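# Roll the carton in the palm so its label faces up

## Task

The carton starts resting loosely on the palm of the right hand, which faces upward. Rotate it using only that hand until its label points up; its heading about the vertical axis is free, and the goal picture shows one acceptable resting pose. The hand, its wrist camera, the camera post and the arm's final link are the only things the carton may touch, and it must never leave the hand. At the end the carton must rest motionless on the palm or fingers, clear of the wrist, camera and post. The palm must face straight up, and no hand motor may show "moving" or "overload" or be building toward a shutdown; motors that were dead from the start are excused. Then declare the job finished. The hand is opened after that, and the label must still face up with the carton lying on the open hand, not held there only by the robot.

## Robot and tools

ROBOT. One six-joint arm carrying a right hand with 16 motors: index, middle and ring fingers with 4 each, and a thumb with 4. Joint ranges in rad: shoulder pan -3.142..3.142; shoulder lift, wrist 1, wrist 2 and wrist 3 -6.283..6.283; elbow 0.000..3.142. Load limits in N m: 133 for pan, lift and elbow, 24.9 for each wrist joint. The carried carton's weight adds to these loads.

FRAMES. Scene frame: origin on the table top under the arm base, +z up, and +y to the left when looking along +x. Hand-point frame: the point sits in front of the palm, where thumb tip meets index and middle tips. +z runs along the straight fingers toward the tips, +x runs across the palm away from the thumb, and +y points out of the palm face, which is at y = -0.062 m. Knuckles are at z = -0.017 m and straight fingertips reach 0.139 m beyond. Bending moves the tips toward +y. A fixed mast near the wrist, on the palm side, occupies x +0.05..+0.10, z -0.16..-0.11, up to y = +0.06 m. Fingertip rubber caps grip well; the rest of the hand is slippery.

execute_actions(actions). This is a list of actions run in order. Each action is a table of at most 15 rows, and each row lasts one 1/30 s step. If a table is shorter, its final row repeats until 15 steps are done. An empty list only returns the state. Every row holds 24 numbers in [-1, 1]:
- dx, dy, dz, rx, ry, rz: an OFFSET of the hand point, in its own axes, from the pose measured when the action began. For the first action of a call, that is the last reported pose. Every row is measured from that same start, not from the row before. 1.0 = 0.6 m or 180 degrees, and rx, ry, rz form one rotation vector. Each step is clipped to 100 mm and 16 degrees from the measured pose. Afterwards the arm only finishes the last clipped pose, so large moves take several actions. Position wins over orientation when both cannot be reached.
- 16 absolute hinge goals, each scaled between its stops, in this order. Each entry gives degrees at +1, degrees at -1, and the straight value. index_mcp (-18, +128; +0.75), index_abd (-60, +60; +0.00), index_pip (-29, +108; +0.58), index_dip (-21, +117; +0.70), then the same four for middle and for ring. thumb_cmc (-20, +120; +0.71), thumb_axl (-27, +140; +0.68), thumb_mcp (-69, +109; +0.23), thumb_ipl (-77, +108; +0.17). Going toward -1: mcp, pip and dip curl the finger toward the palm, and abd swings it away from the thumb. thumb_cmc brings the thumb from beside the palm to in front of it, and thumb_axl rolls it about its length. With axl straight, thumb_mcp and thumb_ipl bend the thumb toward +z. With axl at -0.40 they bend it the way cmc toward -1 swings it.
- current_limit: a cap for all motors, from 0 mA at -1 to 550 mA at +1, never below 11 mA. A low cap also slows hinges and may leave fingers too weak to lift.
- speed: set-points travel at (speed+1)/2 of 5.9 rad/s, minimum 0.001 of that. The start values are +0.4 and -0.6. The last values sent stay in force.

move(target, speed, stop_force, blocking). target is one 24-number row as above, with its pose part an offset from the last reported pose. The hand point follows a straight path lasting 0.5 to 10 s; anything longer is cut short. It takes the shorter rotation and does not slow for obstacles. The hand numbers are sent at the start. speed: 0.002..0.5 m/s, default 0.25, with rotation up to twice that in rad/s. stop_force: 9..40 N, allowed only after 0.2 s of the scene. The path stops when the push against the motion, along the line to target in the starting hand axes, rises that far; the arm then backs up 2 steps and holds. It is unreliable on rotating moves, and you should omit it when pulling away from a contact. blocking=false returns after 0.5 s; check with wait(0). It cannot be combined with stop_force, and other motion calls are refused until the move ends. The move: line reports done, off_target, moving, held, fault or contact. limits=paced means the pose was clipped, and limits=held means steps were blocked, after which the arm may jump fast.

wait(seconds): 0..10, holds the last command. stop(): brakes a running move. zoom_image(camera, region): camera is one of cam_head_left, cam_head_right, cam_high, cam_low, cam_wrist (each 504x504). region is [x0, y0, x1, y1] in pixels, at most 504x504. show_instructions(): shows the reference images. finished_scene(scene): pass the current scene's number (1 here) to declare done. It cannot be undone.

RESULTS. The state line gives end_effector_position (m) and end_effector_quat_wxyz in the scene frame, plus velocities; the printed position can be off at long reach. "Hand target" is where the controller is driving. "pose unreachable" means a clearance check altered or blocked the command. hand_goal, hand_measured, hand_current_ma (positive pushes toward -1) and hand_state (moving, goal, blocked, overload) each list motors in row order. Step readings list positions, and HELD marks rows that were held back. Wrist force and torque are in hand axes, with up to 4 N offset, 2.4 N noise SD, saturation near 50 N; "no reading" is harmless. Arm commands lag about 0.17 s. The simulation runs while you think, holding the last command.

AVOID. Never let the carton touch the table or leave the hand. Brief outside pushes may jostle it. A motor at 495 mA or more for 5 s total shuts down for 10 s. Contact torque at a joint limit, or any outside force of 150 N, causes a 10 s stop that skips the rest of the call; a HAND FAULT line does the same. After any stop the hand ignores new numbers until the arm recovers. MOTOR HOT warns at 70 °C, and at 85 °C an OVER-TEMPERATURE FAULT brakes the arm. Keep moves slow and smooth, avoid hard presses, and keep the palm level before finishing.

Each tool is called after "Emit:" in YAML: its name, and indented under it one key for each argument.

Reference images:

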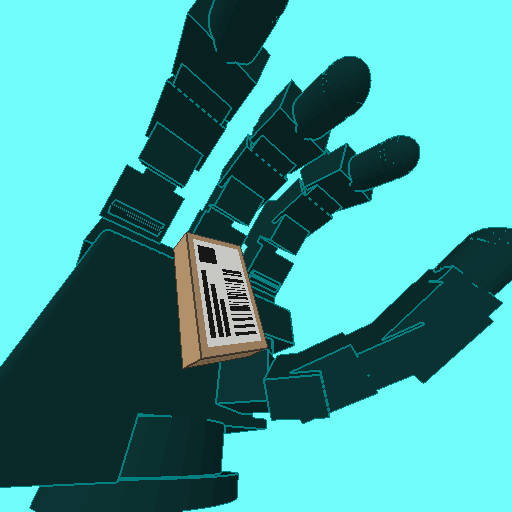

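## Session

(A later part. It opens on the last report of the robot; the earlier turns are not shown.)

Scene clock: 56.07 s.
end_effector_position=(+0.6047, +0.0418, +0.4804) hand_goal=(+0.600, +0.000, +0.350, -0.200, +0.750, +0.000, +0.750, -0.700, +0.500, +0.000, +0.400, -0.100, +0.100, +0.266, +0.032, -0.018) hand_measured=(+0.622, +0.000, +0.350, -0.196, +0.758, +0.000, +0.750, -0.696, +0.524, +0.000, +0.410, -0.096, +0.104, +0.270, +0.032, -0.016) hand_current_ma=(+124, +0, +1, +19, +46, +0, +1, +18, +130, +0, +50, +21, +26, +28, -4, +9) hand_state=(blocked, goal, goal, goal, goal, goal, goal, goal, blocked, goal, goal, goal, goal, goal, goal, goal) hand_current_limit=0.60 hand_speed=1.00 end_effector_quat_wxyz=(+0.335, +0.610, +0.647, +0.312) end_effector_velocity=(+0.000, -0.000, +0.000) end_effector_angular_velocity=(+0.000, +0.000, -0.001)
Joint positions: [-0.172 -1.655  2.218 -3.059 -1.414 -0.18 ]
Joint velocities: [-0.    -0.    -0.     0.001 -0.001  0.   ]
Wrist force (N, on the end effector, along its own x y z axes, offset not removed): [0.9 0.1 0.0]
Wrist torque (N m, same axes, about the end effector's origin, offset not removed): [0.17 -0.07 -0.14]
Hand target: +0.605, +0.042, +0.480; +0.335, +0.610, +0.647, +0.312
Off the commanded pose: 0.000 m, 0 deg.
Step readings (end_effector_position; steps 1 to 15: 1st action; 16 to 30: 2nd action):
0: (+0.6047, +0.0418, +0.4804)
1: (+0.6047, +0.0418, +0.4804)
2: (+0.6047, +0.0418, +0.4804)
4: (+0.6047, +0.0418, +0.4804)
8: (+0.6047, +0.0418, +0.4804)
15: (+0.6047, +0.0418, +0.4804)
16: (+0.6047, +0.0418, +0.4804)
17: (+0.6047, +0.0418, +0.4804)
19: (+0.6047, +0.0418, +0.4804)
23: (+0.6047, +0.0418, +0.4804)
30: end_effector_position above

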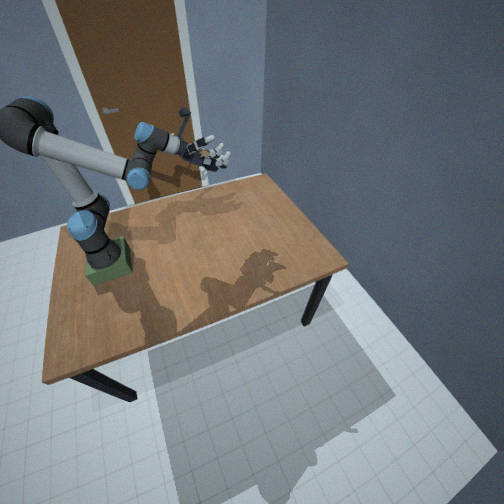

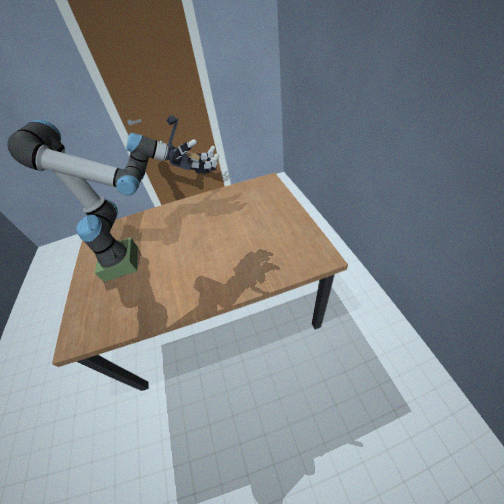

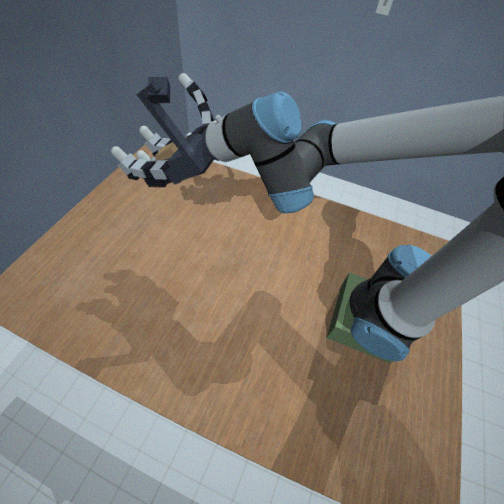

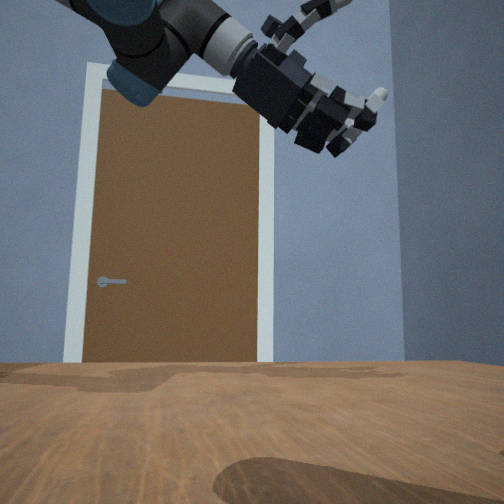

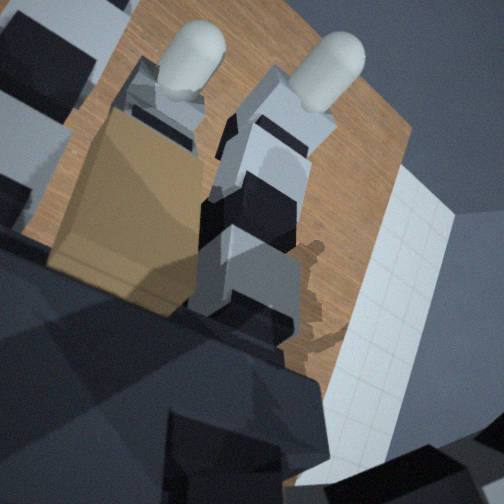

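Emit:
execute_actions:
  actions:
    - [[0,0,0,0,0,0,0.75,0.1,0.35,-0.2,0.6,0,0.8,-0.75,0.5,0,0.4,-0.1,0.1,0.266,0.032,-0.018,0.6,-0.5]]
    - [[0,0,0,0,0,0,0.75,0.1,0.35,-0.2,0.85,0,0.8,-0.75,0.5,0,0.4,-0.1,0.1,0.266,0.032,-0.018,0.6,1]]

Emit:
zoom_image:
  camera: "cam_high"
  region: [100,90,210,200]

Scene clock: 61.73 s.
end_effector_position=(+0.6047, +0.0418, +0.4804) hand_goal=(+0.750, +0.100, +0.350, -0.200, +0.850, +0.000, +0.800, -0.750, +0.500, +0.000, +0.400, -0.100, +0.100, +0.266, +0.032, -0.018) hand_measured=(+0.756, +0.096, +0.350, -0.196, +0.856, +0.000, +0.800, -0.746, +0.524, +0.000, +0.410, -0.096, +0.104, +0.270, +0.032, -0.016) hand_current_ma=(+39, -19, +3, +19, +34, +0, -1, +18, +130, +0, +50, +21, +26, +28, -4, +9) hand_state=(goal, goal, goal, goal, goal, goal, goal, goal, blocked, goal, goal, goal, goal, goal, goal, goal) hand_current_limit=0.60 hand_speed=1.00 end_effector_quat_wxyz=(+0.335, +0.610, +0.647, +0.312) end_effector_velocity=(+0.000, -0.000, -0.001) end_effector_angular_velocity=(+0.001, +0.001, -0.001)
Joint positions: [-0.172 -1.655  2.218 -3.059 -1.414 -0.18 ]
Joint velocities: [-0.001  0.001  0.    -0.001  0.     0.001]
Wrist force (N, on the end effector, along its own x y z axes, offset not removed): [-0.6 0.3 -0.9]
Wrist torque (N m, same axes, about the end effector's origin, offset not removed): [0.20 0.06 -0.23]
Hand target: +0.605, +0.042, +0.480; +0.335, +0.610, +0.647, +0.312
Off the commanded pose: 0.000 m, 0 deg.
Step readings (end_effector_position; steps 1 to 15: 1st action; 16 to 30: 2nd action):
0: (+0.6047, +0.0418, +0.4804)
1: (+0.6047, +0.0418, +0.4804)
2: (+0.6047, +0.0418, +0.4804)
4: (+0.6047, +0.0418, +0.4804)
8: (+0.6047, +0.0418, +0.4804)
15: (+0.6047, +0.0418, +0.4804)
16: (+0.6047, +0.0418, +0.4804)
17: (+0.6047, +0.0418, +0.4804)
19: (+0.6047, +0.0418, +0.4804)
23: (+0.6047, +0.0418, +0.4804)
30: end_effector_position above

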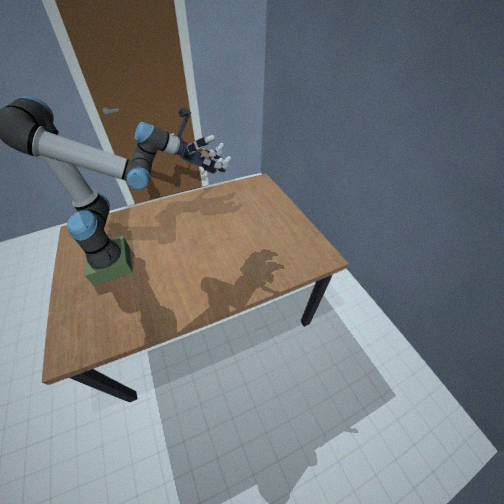

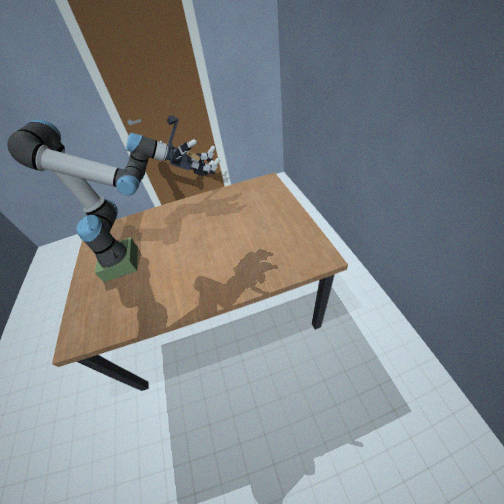

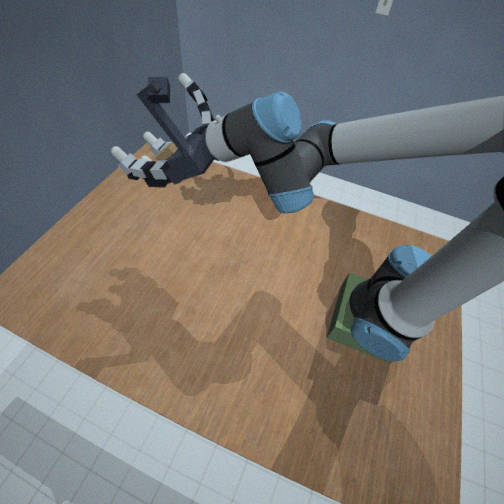

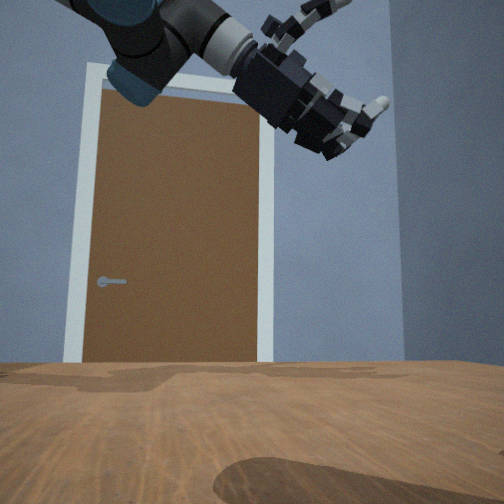

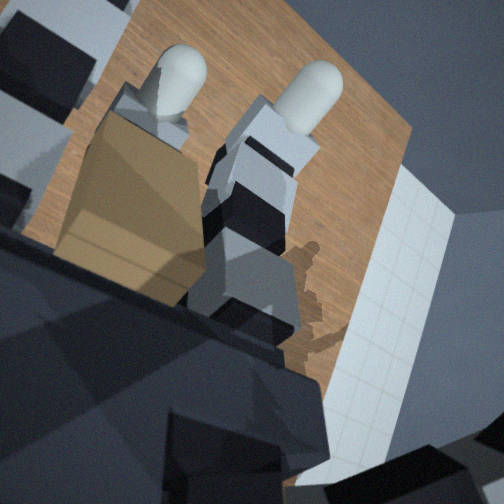

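Region (100, 90, 210, 200) of cam_high's 504x504 image, scaled by 4.582, with more detail than that image has.

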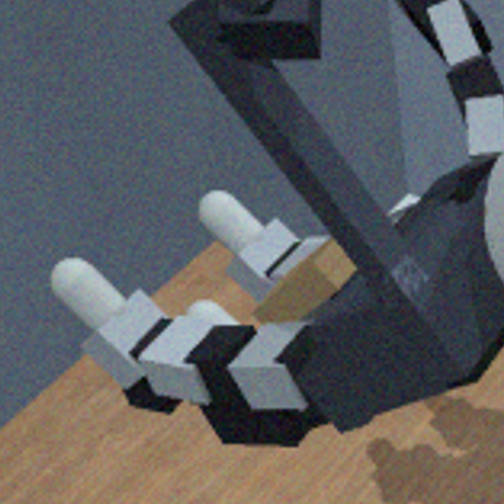

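Emit:
execute_actions:
  actions:
    - [[0,0,0,0,0,0,0.75,0.1,0.35,-0.2,1,0,0.8,-0.85,0.5,0,0.4,-0.1,0.1,0.266,0.032,-0.018,0.6,-0.5]]
    - [[0,0,0,0,0,0,0.75,0.1,0.35,-0.2,1,0,0.8,-0.85,0.5,0,0.4,-0.1,0.1,0.266,0.032,-0.018,0.6,-0.5]]

Emit:
zoom_image:
  camera: "cam_head_left"
  region: [180,130,240,190]

Scene clock: 74.60 s.
end_effector_position=(+0.6047, +0.0418, +0.4804) hand_goal=(+0.750, +0.100, +0.350, -0.200, +1.000, +0.000, +0.800, -0.850, +0.500, +0.000, +0.400, -0.100, +0.100, +0.266, +0.032, -0.018) hand_measured=(+0.756, +0.096, +0.350, -0.196, +1.000, +0.000, +0.800, -0.846, +0.524, +0.000, +0.410, -0.096, +0.104, +0.270, +0.032, -0.016) hand_current_ma=(+39, -19, +3, +19, +1, +0, -1, +21, +130, +0, +50, +21, +26, +28, -4, +9) hand_state=(goal, goal, goal, goal, goal, goal, goal, goal, blocked, goal, goal, goal, goal, goal, goal, goal) hand_current_limit=0.60 hand_speed=-0.50 end_effector_quat_wxyz=(+0.335, +0.610, +0.647, +0.312) end_effector_velocity=(+0.000, -0.000, -0.000) end_effector_angular_velocity=(-0.000, +0.000, -0.000)
Joint positions: [-0.172 -1.655  2.218 -3.059 -1.414 -0.18 ]
Joint velocities: [-0.001  0.     0.    -0.     0.001 -0.001]
Wrist force (N, on the end effector, along its own x y z axes, offset not removed): [-0.6 -0.5 -0.9]
Wrist torque (N m, same axes, about the end effector's origin, offset not removed): [0.10 0.08 -0.30]
Hand target: +0.605, +0.042, +0.480; +0.335, +0.610, +0.647, +0.312
Off the commanded pose: 0.000 m, 0 deg.
Step readings (end_effector_position; steps 1 to 15: 1st action; 16 to 30: 2nd action):
0: (+0.6047, +0.0418, +0.4804)
1: (+0.6047, +0.0418, +0.4804)
2: (+0.6047, +0.0418, +0.4804)
4: (+0.6047, +0.0418, +0.4804)
8: (+0.6047, +0.0418, +0.4804)
15: (+0.6047, +0.0418, +0.4804)
16: (+0.6047, +0.0418, +0.4804)
17: (+0.6047, +0.0418, +0.4804)
19: (+0.6047, +0.0418, +0.4804)
23: (+0.6047, +0.0418, +0.4804)
30: end_effector_position above

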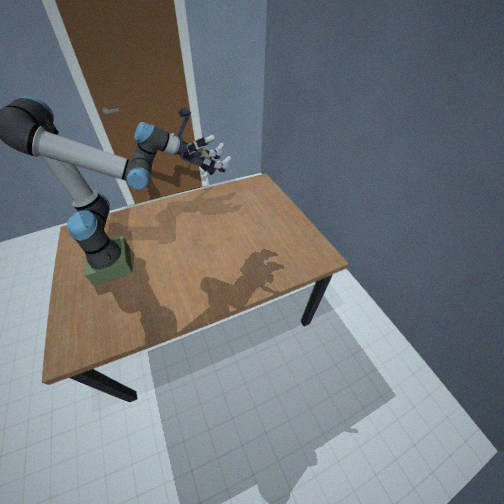

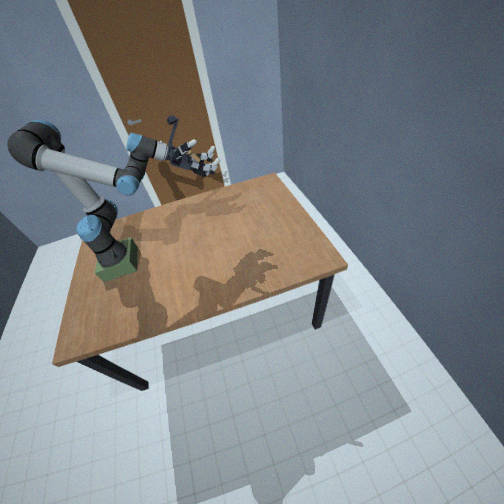

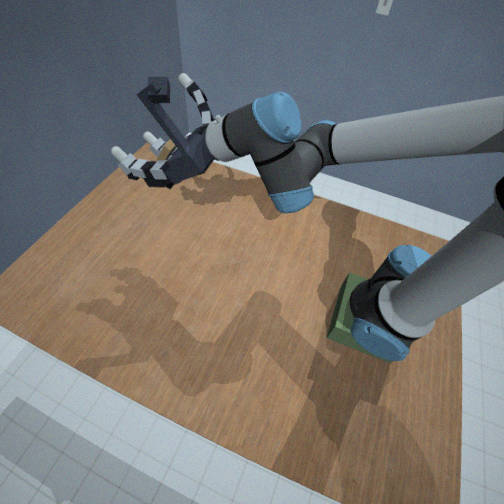

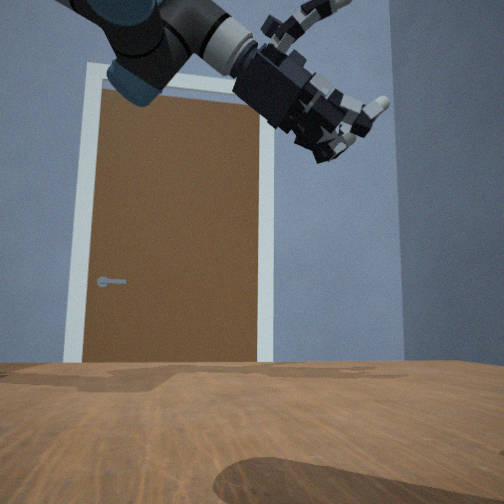

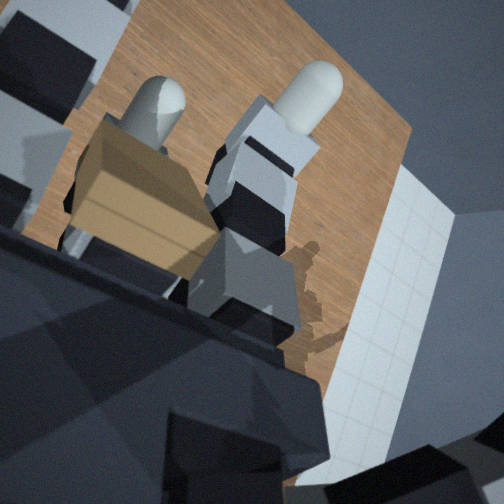

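Region (180, 130, 240, 190) of cam_head_left's 504x504 image, scaled by 8.400, with more detail than that image has.

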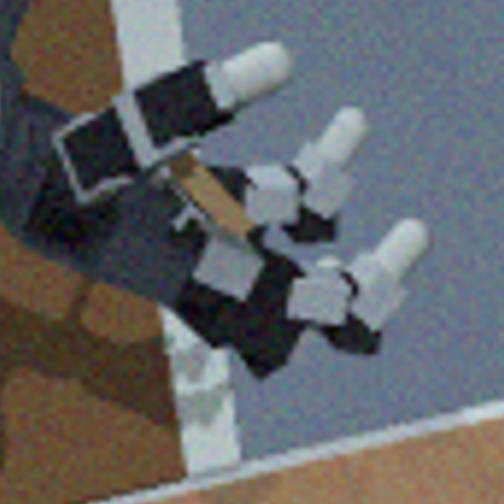

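Emit:
move:
  target: [0,0,0,0,0,0,0.65,0.1,0.35,-0.2,0.55,0,0.8,-0.85,0.45,0,0.4,-0.1,0.1,0.266,0.032,-0.018,0.6,-0.8]

Emit:
zoom_image:
  camera: "cam_head_left"
  region: [180,130,240,190]

Scene clock: 78.80 s.
end_effector_position=(+0.6047, +0.0418, +0.4804) hand_goal=(+0.650, +0.100, +0.350, -0.200, +0.550, +0.000, +0.800, -0.850, +0.450, +0.000, +0.400, -0.100, +0.100, +0.266, +0.032, -0.018) hand_measured=(+0.672, +0.096, +0.350, -0.196, +0.618, +0.000, +0.800, -0.846, +0.474, +0.000, +0.410, -0.096, +0.104, +0.270, +0.032, -0.016) hand_current_ma=(+122, -19, +3, +19, +359, +0, -1, +18, +136, +0, +50, +20, +26, +28, -4, +9) hand_state=(blocked, goal, goal, goal, blocked, goal, goal, goal, blocked, goal, goal, goal, goal, goal, goal, goal) hand_current_limit=0.60 hand_speed=-0.80 end_effector_quat_wxyz=(+0.335, +0.610, +0.647, +0.312) end_effector_velocity=(-0.000, +0.000, +0.000) end_effector_angular_velocity=(-0.001, -0.001, +0.000)
Joint positions: [-0.172 -1.655  2.218 -3.059 -1.414 -0.18 ]
Joint velocities: [ 0.     0.     0.    -0.002 -0.    -0.   ]
Wrist force (N, on the end effector, along its own x y z axes, offset not removed): [1.4 0.4 -0.4]
Wrist torque (N m, same axes, about the end effector's origin, offset not removed): [0.20 -0.20 -0.03]
Hand target: +0.605, +0.042, +0.480; +0.335, +0.610, +0.647, +0.312
Off the commanded pose: 0.000 m, 0 deg.
move: done

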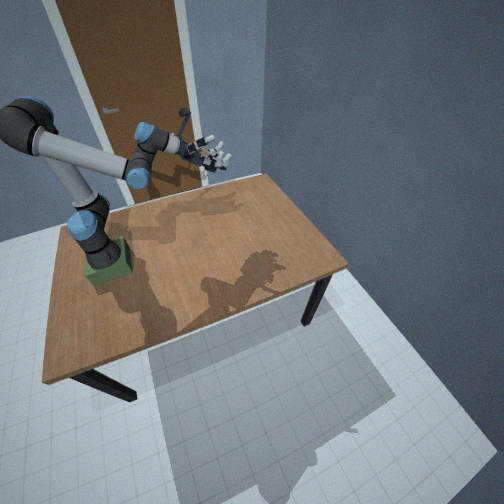

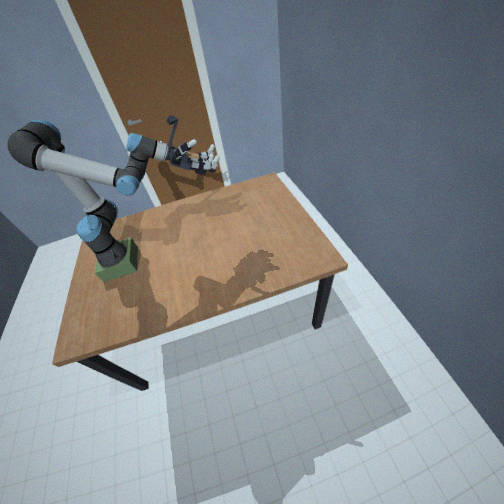

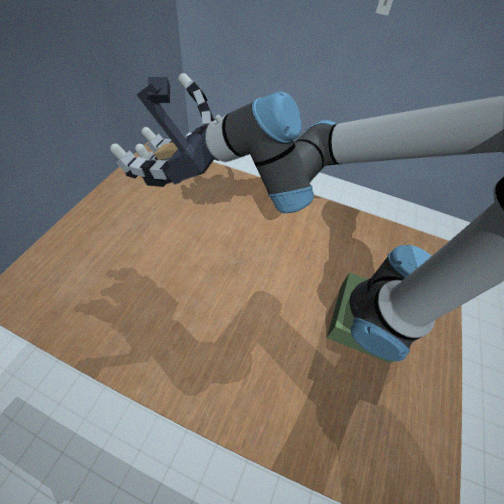

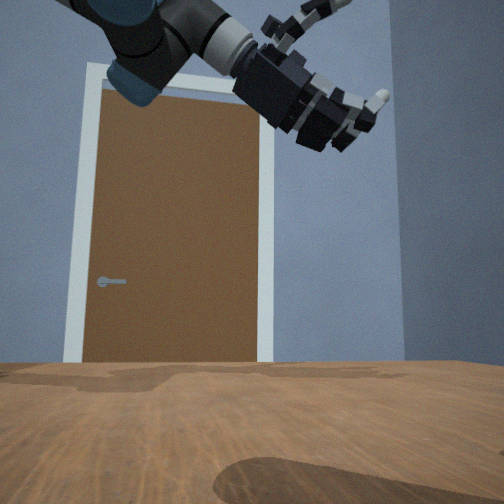

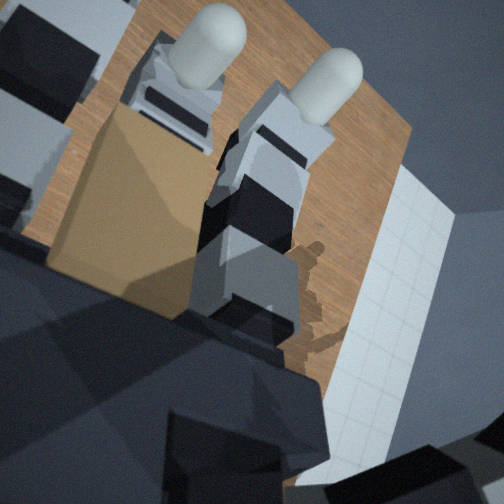

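Region (180, 130, 240, 190) of cam_head_left's 504x504 image, scaled by 8.400, with more detail than that image has.

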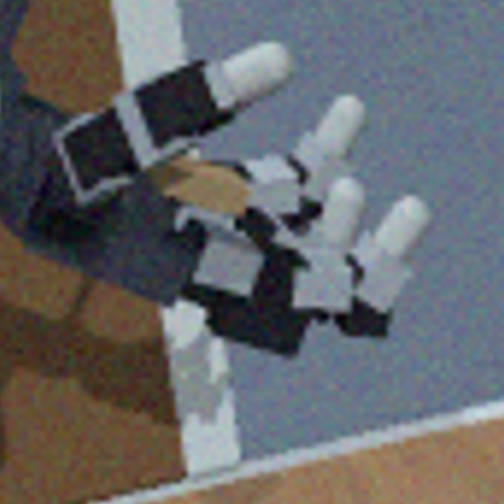

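Emit:
move:
  target: [0,0,0,0,0,0,0.5,0.0,0.45,-0.2,0.53,0,1,-1,0.45,0,0.4,-0.1,0.1,0.266,0.032,-0.018,0.6,-0.8]

Scene clock: 81.87 s.
end_effector_position=(+0.6047, +0.0418, +0.4804) hand_goal=(+0.500, +0.000, +0.450, -0.200, +0.530, +0.000, +1.000, -1.000, +0.450, +0.000, +0.400, -0.100, +0.100, +0.266, +0.032, -0.018) hand_measured=(+0.524, +0.002, +0.450, -0.196, +0.612, +0.000, +0.998, -0.996, +0.474, +0.000, +0.410, -0.096, +0.104, +0.270, +0.032, -0.016) hand_current_ma=(+132, +13, +1, +19, +436, +0, -7, +18, +136, +0, +50, +20, +26, +28, -4, +9) hand_state=(blocked, goal, goal, goal, blocked, goal, goal, goal, blocked, goal, goal, goal, goal, goal, goal, goal) hand_current_limit=0.60 hand_speed=-0.80 end_effector_quat_wxyz=(+0.335, +0.610, +0.647, +0.312) end_effector_velocity=(-0.000, +0.000, +0.000) end_effector_angular_velocity=(+0.000, -0.001, +0.001)
Joint positions: [-0.172 -1.655  2.218 -3.059 -1.414 -0.18 ]
Joint velocities: [ 0.    -0.001  0.001 -0.001  0.001 -0.   ]
Wrist force (N, on the end effector, along its own x y z axes, offset not removed): [1.0 -0.4 -0.2]
Wrist torque (N m, same axes, about the end effector's origin, offset not removed): [0.09 -0.10 -0.12]
Hand target: +0.605, +0.042, +0.480; +0.335, +0.610, +0.647, +0.312
Off the commanded pose: 0.000 m, 0 deg.
move: done

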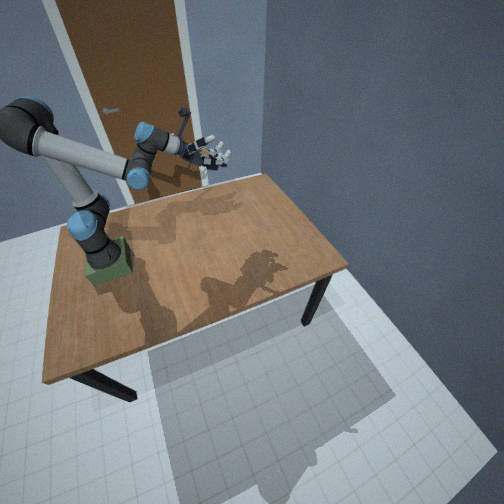

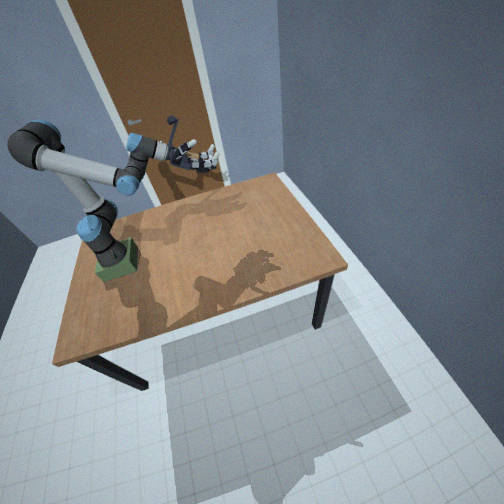

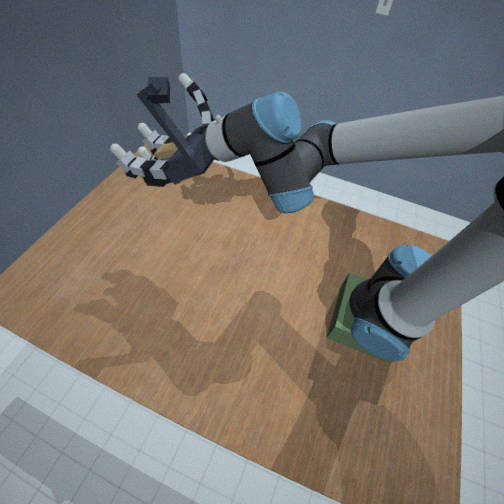

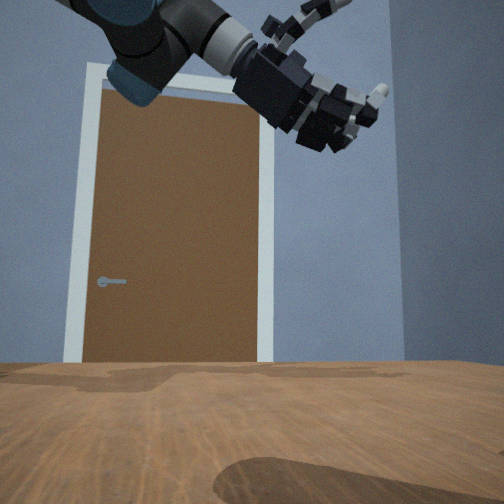

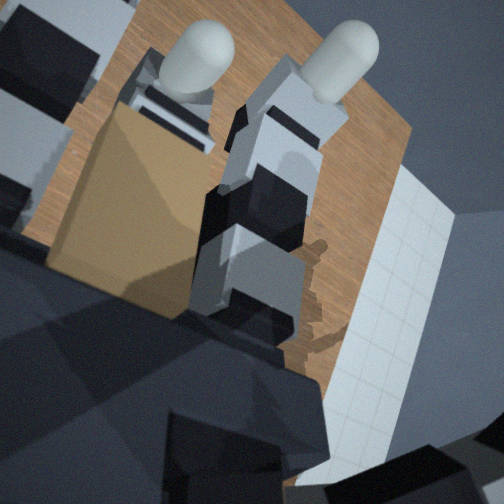

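Emit:
move:
  target: [0,0,0,-0.1,0,0,0.55,-0.15,0.58,0.3,0.62,0,1,-0.6,0.55,0.4,0.58,0.3,0.1,0.266,0.032,-0.018,0.5,-0.7]
  speed: 0.15

Scene clock: 91.00 s.
end_effector_position=(+0.6045, +0.0419, +0.4803) hand_goal=(+0.550, -0.150, +0.580, +0.300, +0.620, +0.000, +1.000, -0.600, +0.550, +0.400, +0.580, +0.300, +0.100, +0.266, +0.032, -0.018) hand_measured=(+0.558, -0.148, +0.580, +0.298, +0.644, +0.018, +1.000, -0.620, +0.556, +0.272, +0.580, +0.292, +0.104, +0.270, +0.032, -0.016) hand_current_ma=(+50, +13, +3, -12, +126, +80, -1, -99, +33, -413, -2, -38, +26, +28, -4, +9) hand_state=(goal, goal, goal, goal, blocked, goal, goal, goal, goal, blocked, goal, goal, goal, goal, goal, goal) hand_current_limit=0.50 hand_speed=-0.70 end_effector_quat_wxyz=(+0.426, +0.550, +0.591, +0.409) end_effector_velocity=(+0.001, -0.001, +0.000) end_effector_angular_velocity=(-0.001, -0.014, -0.001)
Joint positions: [-0.189 -1.437  2.297 -3.669 -1.349 -0.129]
Joint velocities: [-0.     0.013 -0.003 -0.025  0.     0.002]
Wrist force (N, on the end effector, along its own x y z axes, offset not removed): [-0.2 0.5 -1.4]
Wrist torque (N m, same axes, about the end effector's origin, offset not removed): [0.34 0.07 -0.22]
Hand target: +0.605, +0.042, +0.480; +0.426, +0.550, +0.590, +0.410
Off the commanded pose: 0.000 m, 0 deg.
move: done

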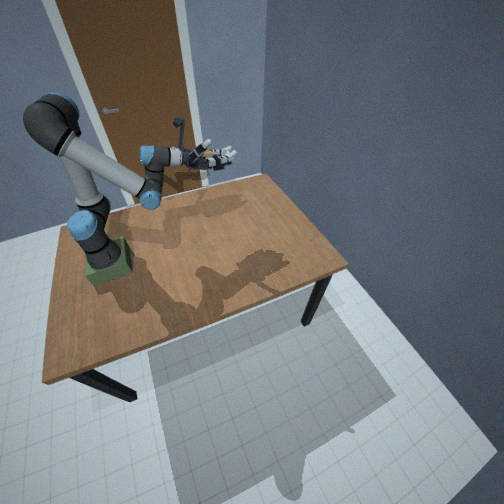

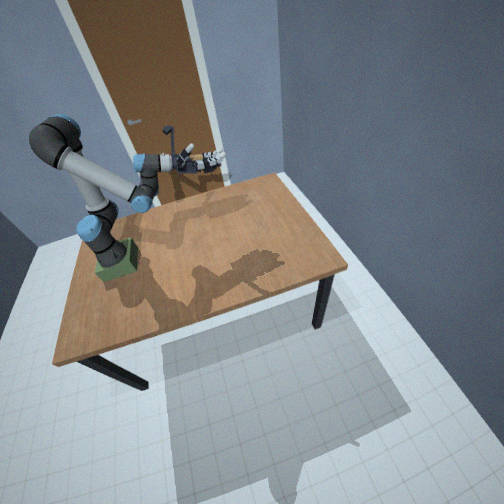

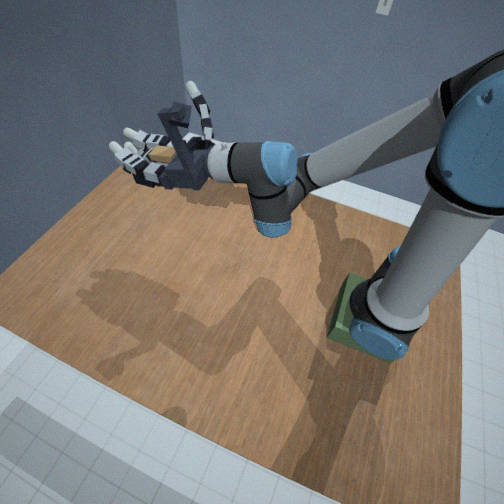

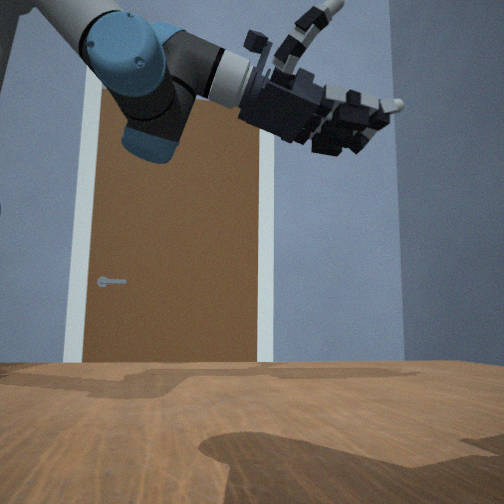

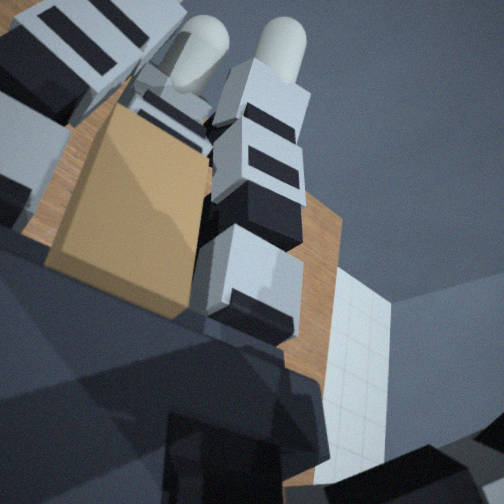

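Emit:
move:
  target: [0,0,0,0,0,0,0.5,-0.3,0.58,0.5,0.64,0,1,0.6,0.5,0.45,0.58,0.5,0.1,0.266,0.032,-0.018,0.4,-0.6]

Scene clock: 95.23 s.
end_effector_position=(+0.6045, +0.0419, +0.4803) hand_goal=(+0.500, -0.300, +0.580, +0.500, +0.640, +0.000, +1.000, +0.600, +0.500, +0.450, +0.580, +0.500, +0.100, +0.266, +0.032, -0.018) hand_measured=(+0.524, -0.262, +0.588, +0.498, +0.634, +0.016, +0.994, +0.586, +0.528, +0.304, +0.594, +0.498, +0.104, +0.270, +0.032, -0.016) hand_current_ma=(+138, +182, +38, -12, -29, +72, -32, -66, +163, -385, +67, -12, +26, +28, -4, +9) hand_state=(blocked, blocked, goal, goal, goal, goal, goal, goal, blocked, blocked, goal, goal, goal, goal, goal, goal) hand_current_limit=0.40 hand_speed=-0.60 end_effector_quat_wxyz=(+0.426, +0.550, +0.591, +0.409) end_effector_velocity=(+0.000, +0.000, -0.000) end_effector_angular_velocity=(-0.002, +0.001, +0.001)
Joint positions: [-0.189 -1.437  2.297 -3.669 -1.349 -0.129]
Joint velocities: [ 0.     0.     0.     0.     0.001 -0.002]
Wrist force (N, on the end effector, along its own x y z axes, offset not removed): [-1.0 0.2 -0.1]
Wrist torque (N m, same axes, about the end effector's origin, offset not removed): [0.20 0.16 -0.32]
Hand target: +0.605, +0.042, +0.480; +0.426, +0.550, +0.591, +0.409
Off the commanded pose: 0.000 m, 0 deg.
move: done

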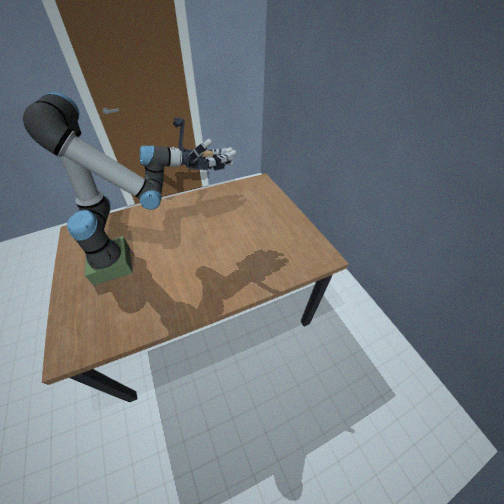

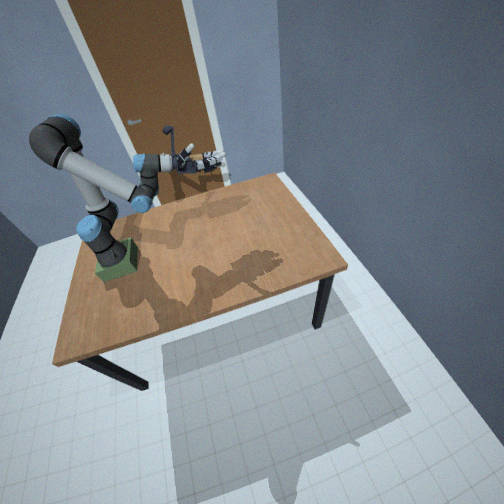

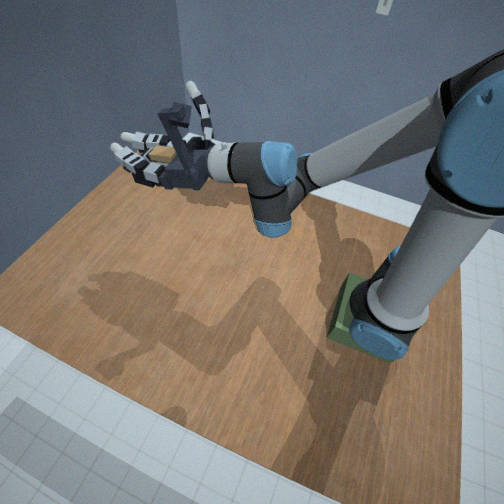

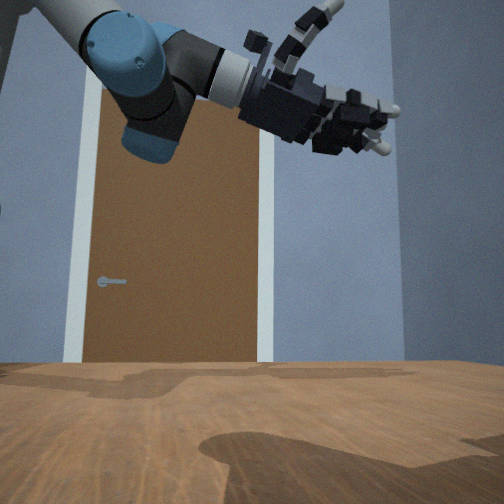

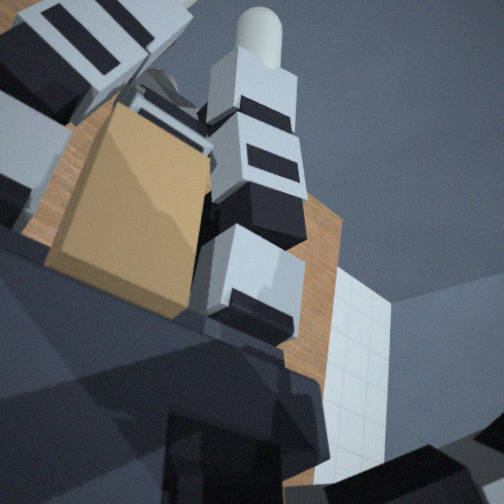

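Emit:
move:
  target: [0,0,0,0,0,0,0.3,-0.4,0.58,0.7,0.72,0,1,0.6,0.3,0.5,0.58,0.7,0.1,0.266,0.032,-0.018,0.4,-0.8]

Emit:
zoom_image:
  camera: "cam_high"
  region: [100,90,210,200]

Scene clock: 98.73 s.
end_effector_position=(+0.6045, +0.0419, +0.4803) hand_goal=(+0.300, -0.400, +0.580, +0.700, +0.720, +0.000, +1.000, +0.600, +0.300, +0.500, +0.580, +0.700, +0.100, +0.266, +0.032, -0.018) hand_measured=(+0.516, -0.278, +0.596, +0.698, +0.644, +0.014, +0.984, +0.586, +0.528, +0.304, +0.600, +0.698, +0.104, +0.270, +0.032, -0.016) hand_current_ma=(+385, +385, +81, -12, -385, +58, -78, -66, +385, -385, +97, -12, +26, +28, -4, +9) hand_state=(blocked, blocked, goal, goal, blocked, goal, goal, goal, blocked, blocked, goal, goal, goal, goal, goal, goal) hand_current_limit=0.40 hand_speed=-0.80 end_effector_quat_wxyz=(+0.426, +0.550, +0.591, +0.409) end_effector_velocity=(-0.000, -0.000, +0.000) end_effector_angular_velocity=(-0.002, -0.001, -0.001)
Joint positions: [-0.189 -1.437  2.297 -3.669 -1.349 -0.129]
Joint velocities: [-0.001 -0.    -0.    -0.001 -0.    -0.002]
Wrist force (N, on the end effector, along its own x y z axes, offset not removed): [-0.9 -0.5 -1.1]
Wrist torque (N m, same axes, about the end effector's origin, offset not removed): [0.08 0.20 -0.28]
Hand target: +0.605, +0.042, +0.480; +0.426, +0.550, +0.591, +0.409
Off the commanded pose: 0.000 m, 0 deg.
move: done

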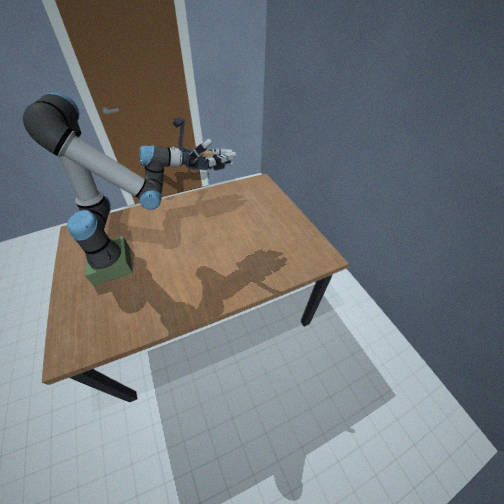

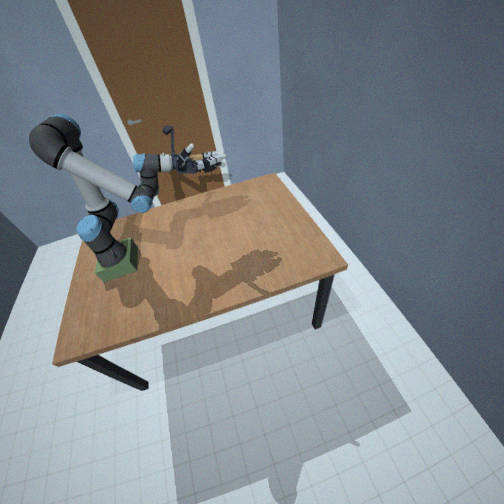

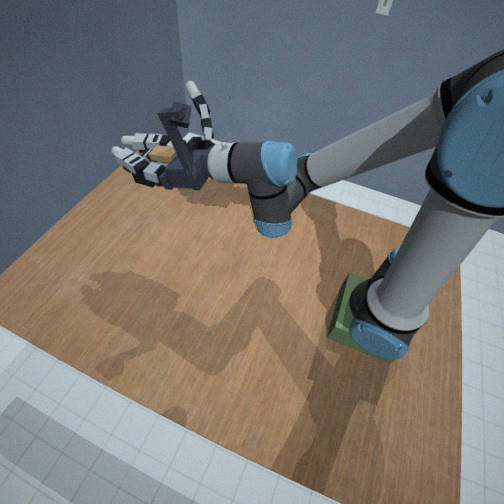

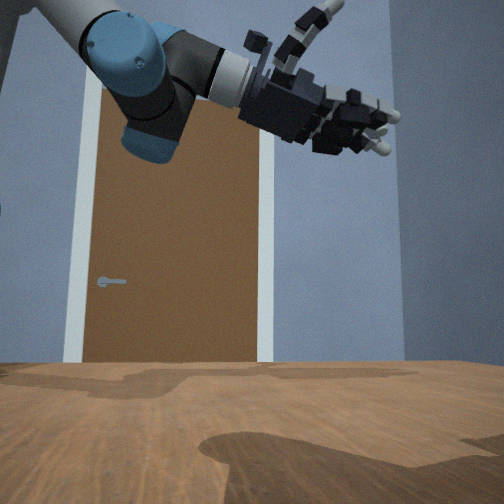

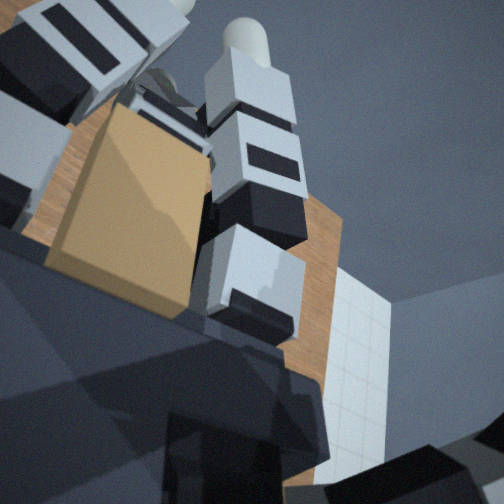

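Region (100, 90, 210, 200) of cam_high's 504x504 image, scaled by 4.582, with more detail than that image has.

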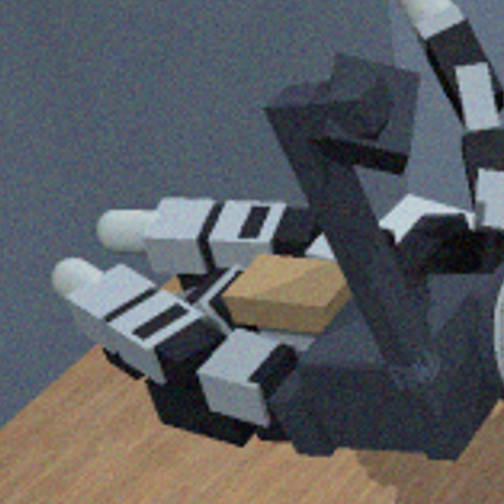

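Emit:
execute_actions:
  actions:
    - [[0,0,0,0,0,0,0.55,0,0.4,0.2,0.7,0,0.8,0.3,0.6,-0.3,0.5,0.3,0.1,0.266,0.032,-0.018,0.4,-0.5]]
    - [[0,0,0,0,0,0,0.55,0,0.4,0.2,0.75,0,0.8,0.3,0.75,-0.7,0.5,0.3,0.1,0.266,0.032,-0.018,0.4,-0.5]]
    - [[0,0,0,0,0,0,0.55,0,0.4,0.2,0.75,-0.4,0.8,0.3,0.75,-0.7,0.5,0.3,0.1,0.266,0.032,-0.018,0.4,-0.7]]
    - [[0,0,0,0,0,0,0.55,0,0.4,0.2,0.75,-0.4,0.8,0.3,0.75,-0.7,0.5,0.3,0.1,0.266,0.032,-0.018,0.4,-0.7]]

Scene clock: 108.20 s.
end_effector_position=(+0.6045, +0.0419, +0.4803) hand_goal=(+0.550, +0.000, +0.400, +0.200, +0.750, -0.400, +0.800, +0.300, +0.750, -0.700, +0.500, +0.300, +0.100, +0.266, +0.032, -0.018) hand_measured=(+0.560, -0.004, +0.410, +0.204, +0.760, -0.396, +0.808, +0.304, +0.758, -0.696, +0.510, +0.304, +0.104, +0.270, +0.032, -0.016) hand_current_ma=(+59, -16, +51, +21, +57, +22, +44, +21, +46, +22, +49, +21, +26, +28, -4, +9) hand_state=(goal, goal, goal, goal, goal, goal, goal, goal, goal, goal, goal, goal, goal, goal, goal, goal) hand_current_limit=0.40 hand_speed=-0.70 end_effector_quat_wxyz=(+0.426, +0.550, +0.591, +0.409) end_effector_velocity=(-0.000, -0.000, +0.000) end_effector_angular_velocity=(+0.001, -0.001, -0.000)
Joint positions: [-0.189 -1.437  2.297 -3.669 -1.349 -0.129]
Joint velocities: [ 0.    -0.    -0.    -0.001  0.     0.001]
Wrist force (N, on the end effector, along its own x y z axes, offset not removed): [0.0 0.9 -0.1]
Wrist torque (N m, same axes, about the end effector's origin, offset not removed): [0.32 -0.05 -0.35]
Hand target: +0.605, +0.042, +0.480; +0.426, +0.550, +0.591, +0.409
Off the commanded pose: 0.000 m, 0 deg.
Step readings (end_effector_position; steps 1 to 15: 1st action; 16 to 30: 2nd action; 31 to 45: 3rd action; 46 to 60: 4th action):
0: (+0.6045, +0.0419, +0.4803)
1: (+0.6045, +0.0419, +0.4803)
2: (+0.6045, +0.0419, +0.4803)
4: (+0.6045, +0.0419, +0.4803)
8: (+0.6045, +0.0419, +0.4803)
15: (+0.6045, +0.0419, +0.4803)
16: (+0.6045, +0.0419, +0.4803)
17: (+0.6045, +0.0419, +0.4803)
19: (+0.6045, +0.0419, +0.4803)
23: (+0.6045, +0.0419, +0.4803)
30: (+0.6045, +0.0419, +0.4803)
31: (+0.6045, +0.0419, +0.4803)
32: (+0.6045, +0.0419, +0.4803)
34: (+0.6045, +0.0419, +0.4803)
38: (+0.6045, +0.0419, +0.4803)
45: (+0.6045, +0.0419, +0.4803)
46: (+0.6045, +0.0419, +0.4803)
47: (+0.6045, +0.0419, +0.4803)
49: (+0.6045, +0.0419, +0.4803)
53: (+0.6045, +0.0419, +0.4803)
60: end_effector_position above

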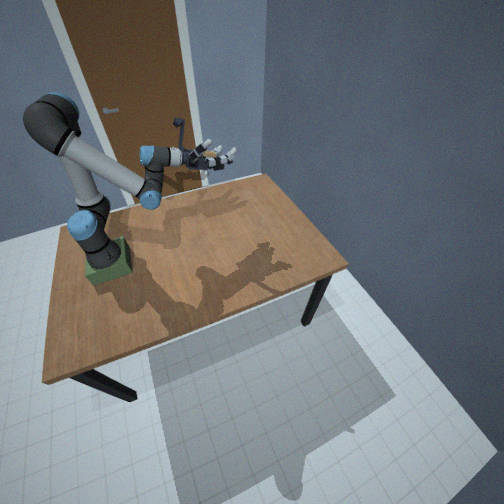

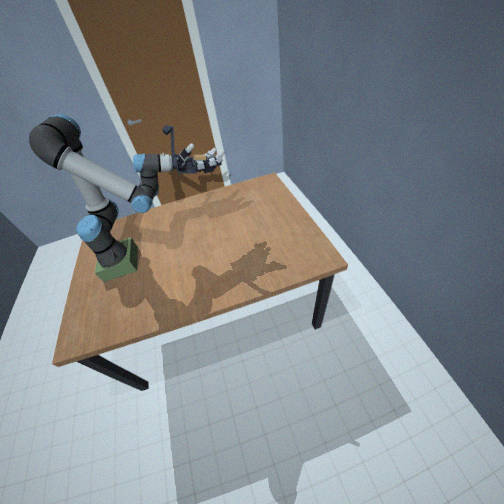

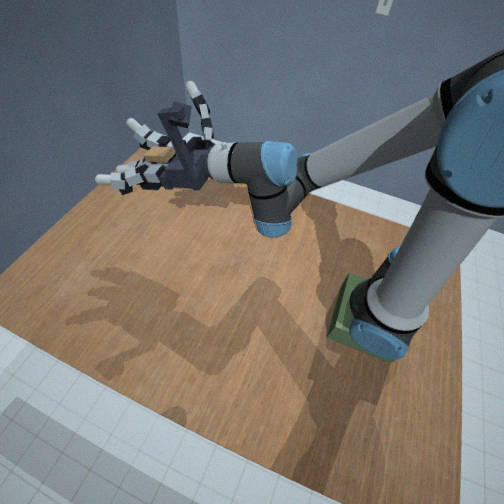

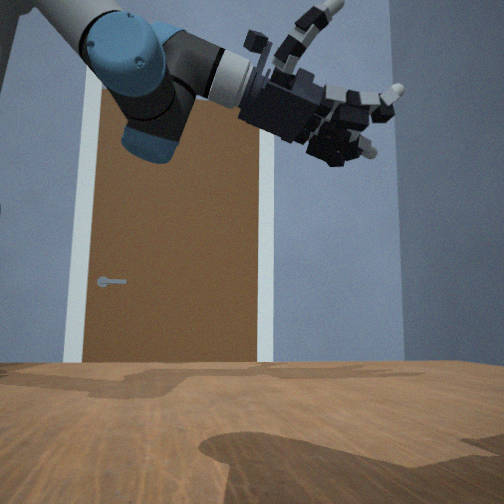

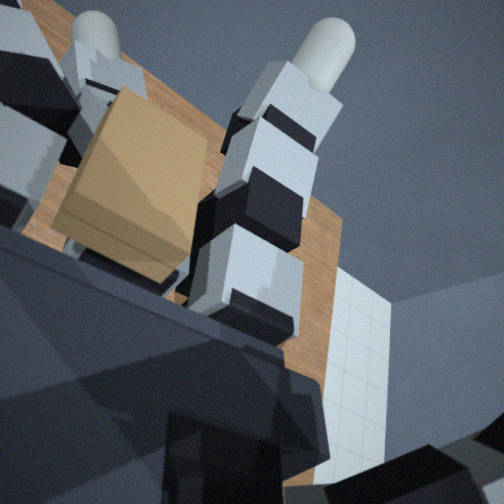

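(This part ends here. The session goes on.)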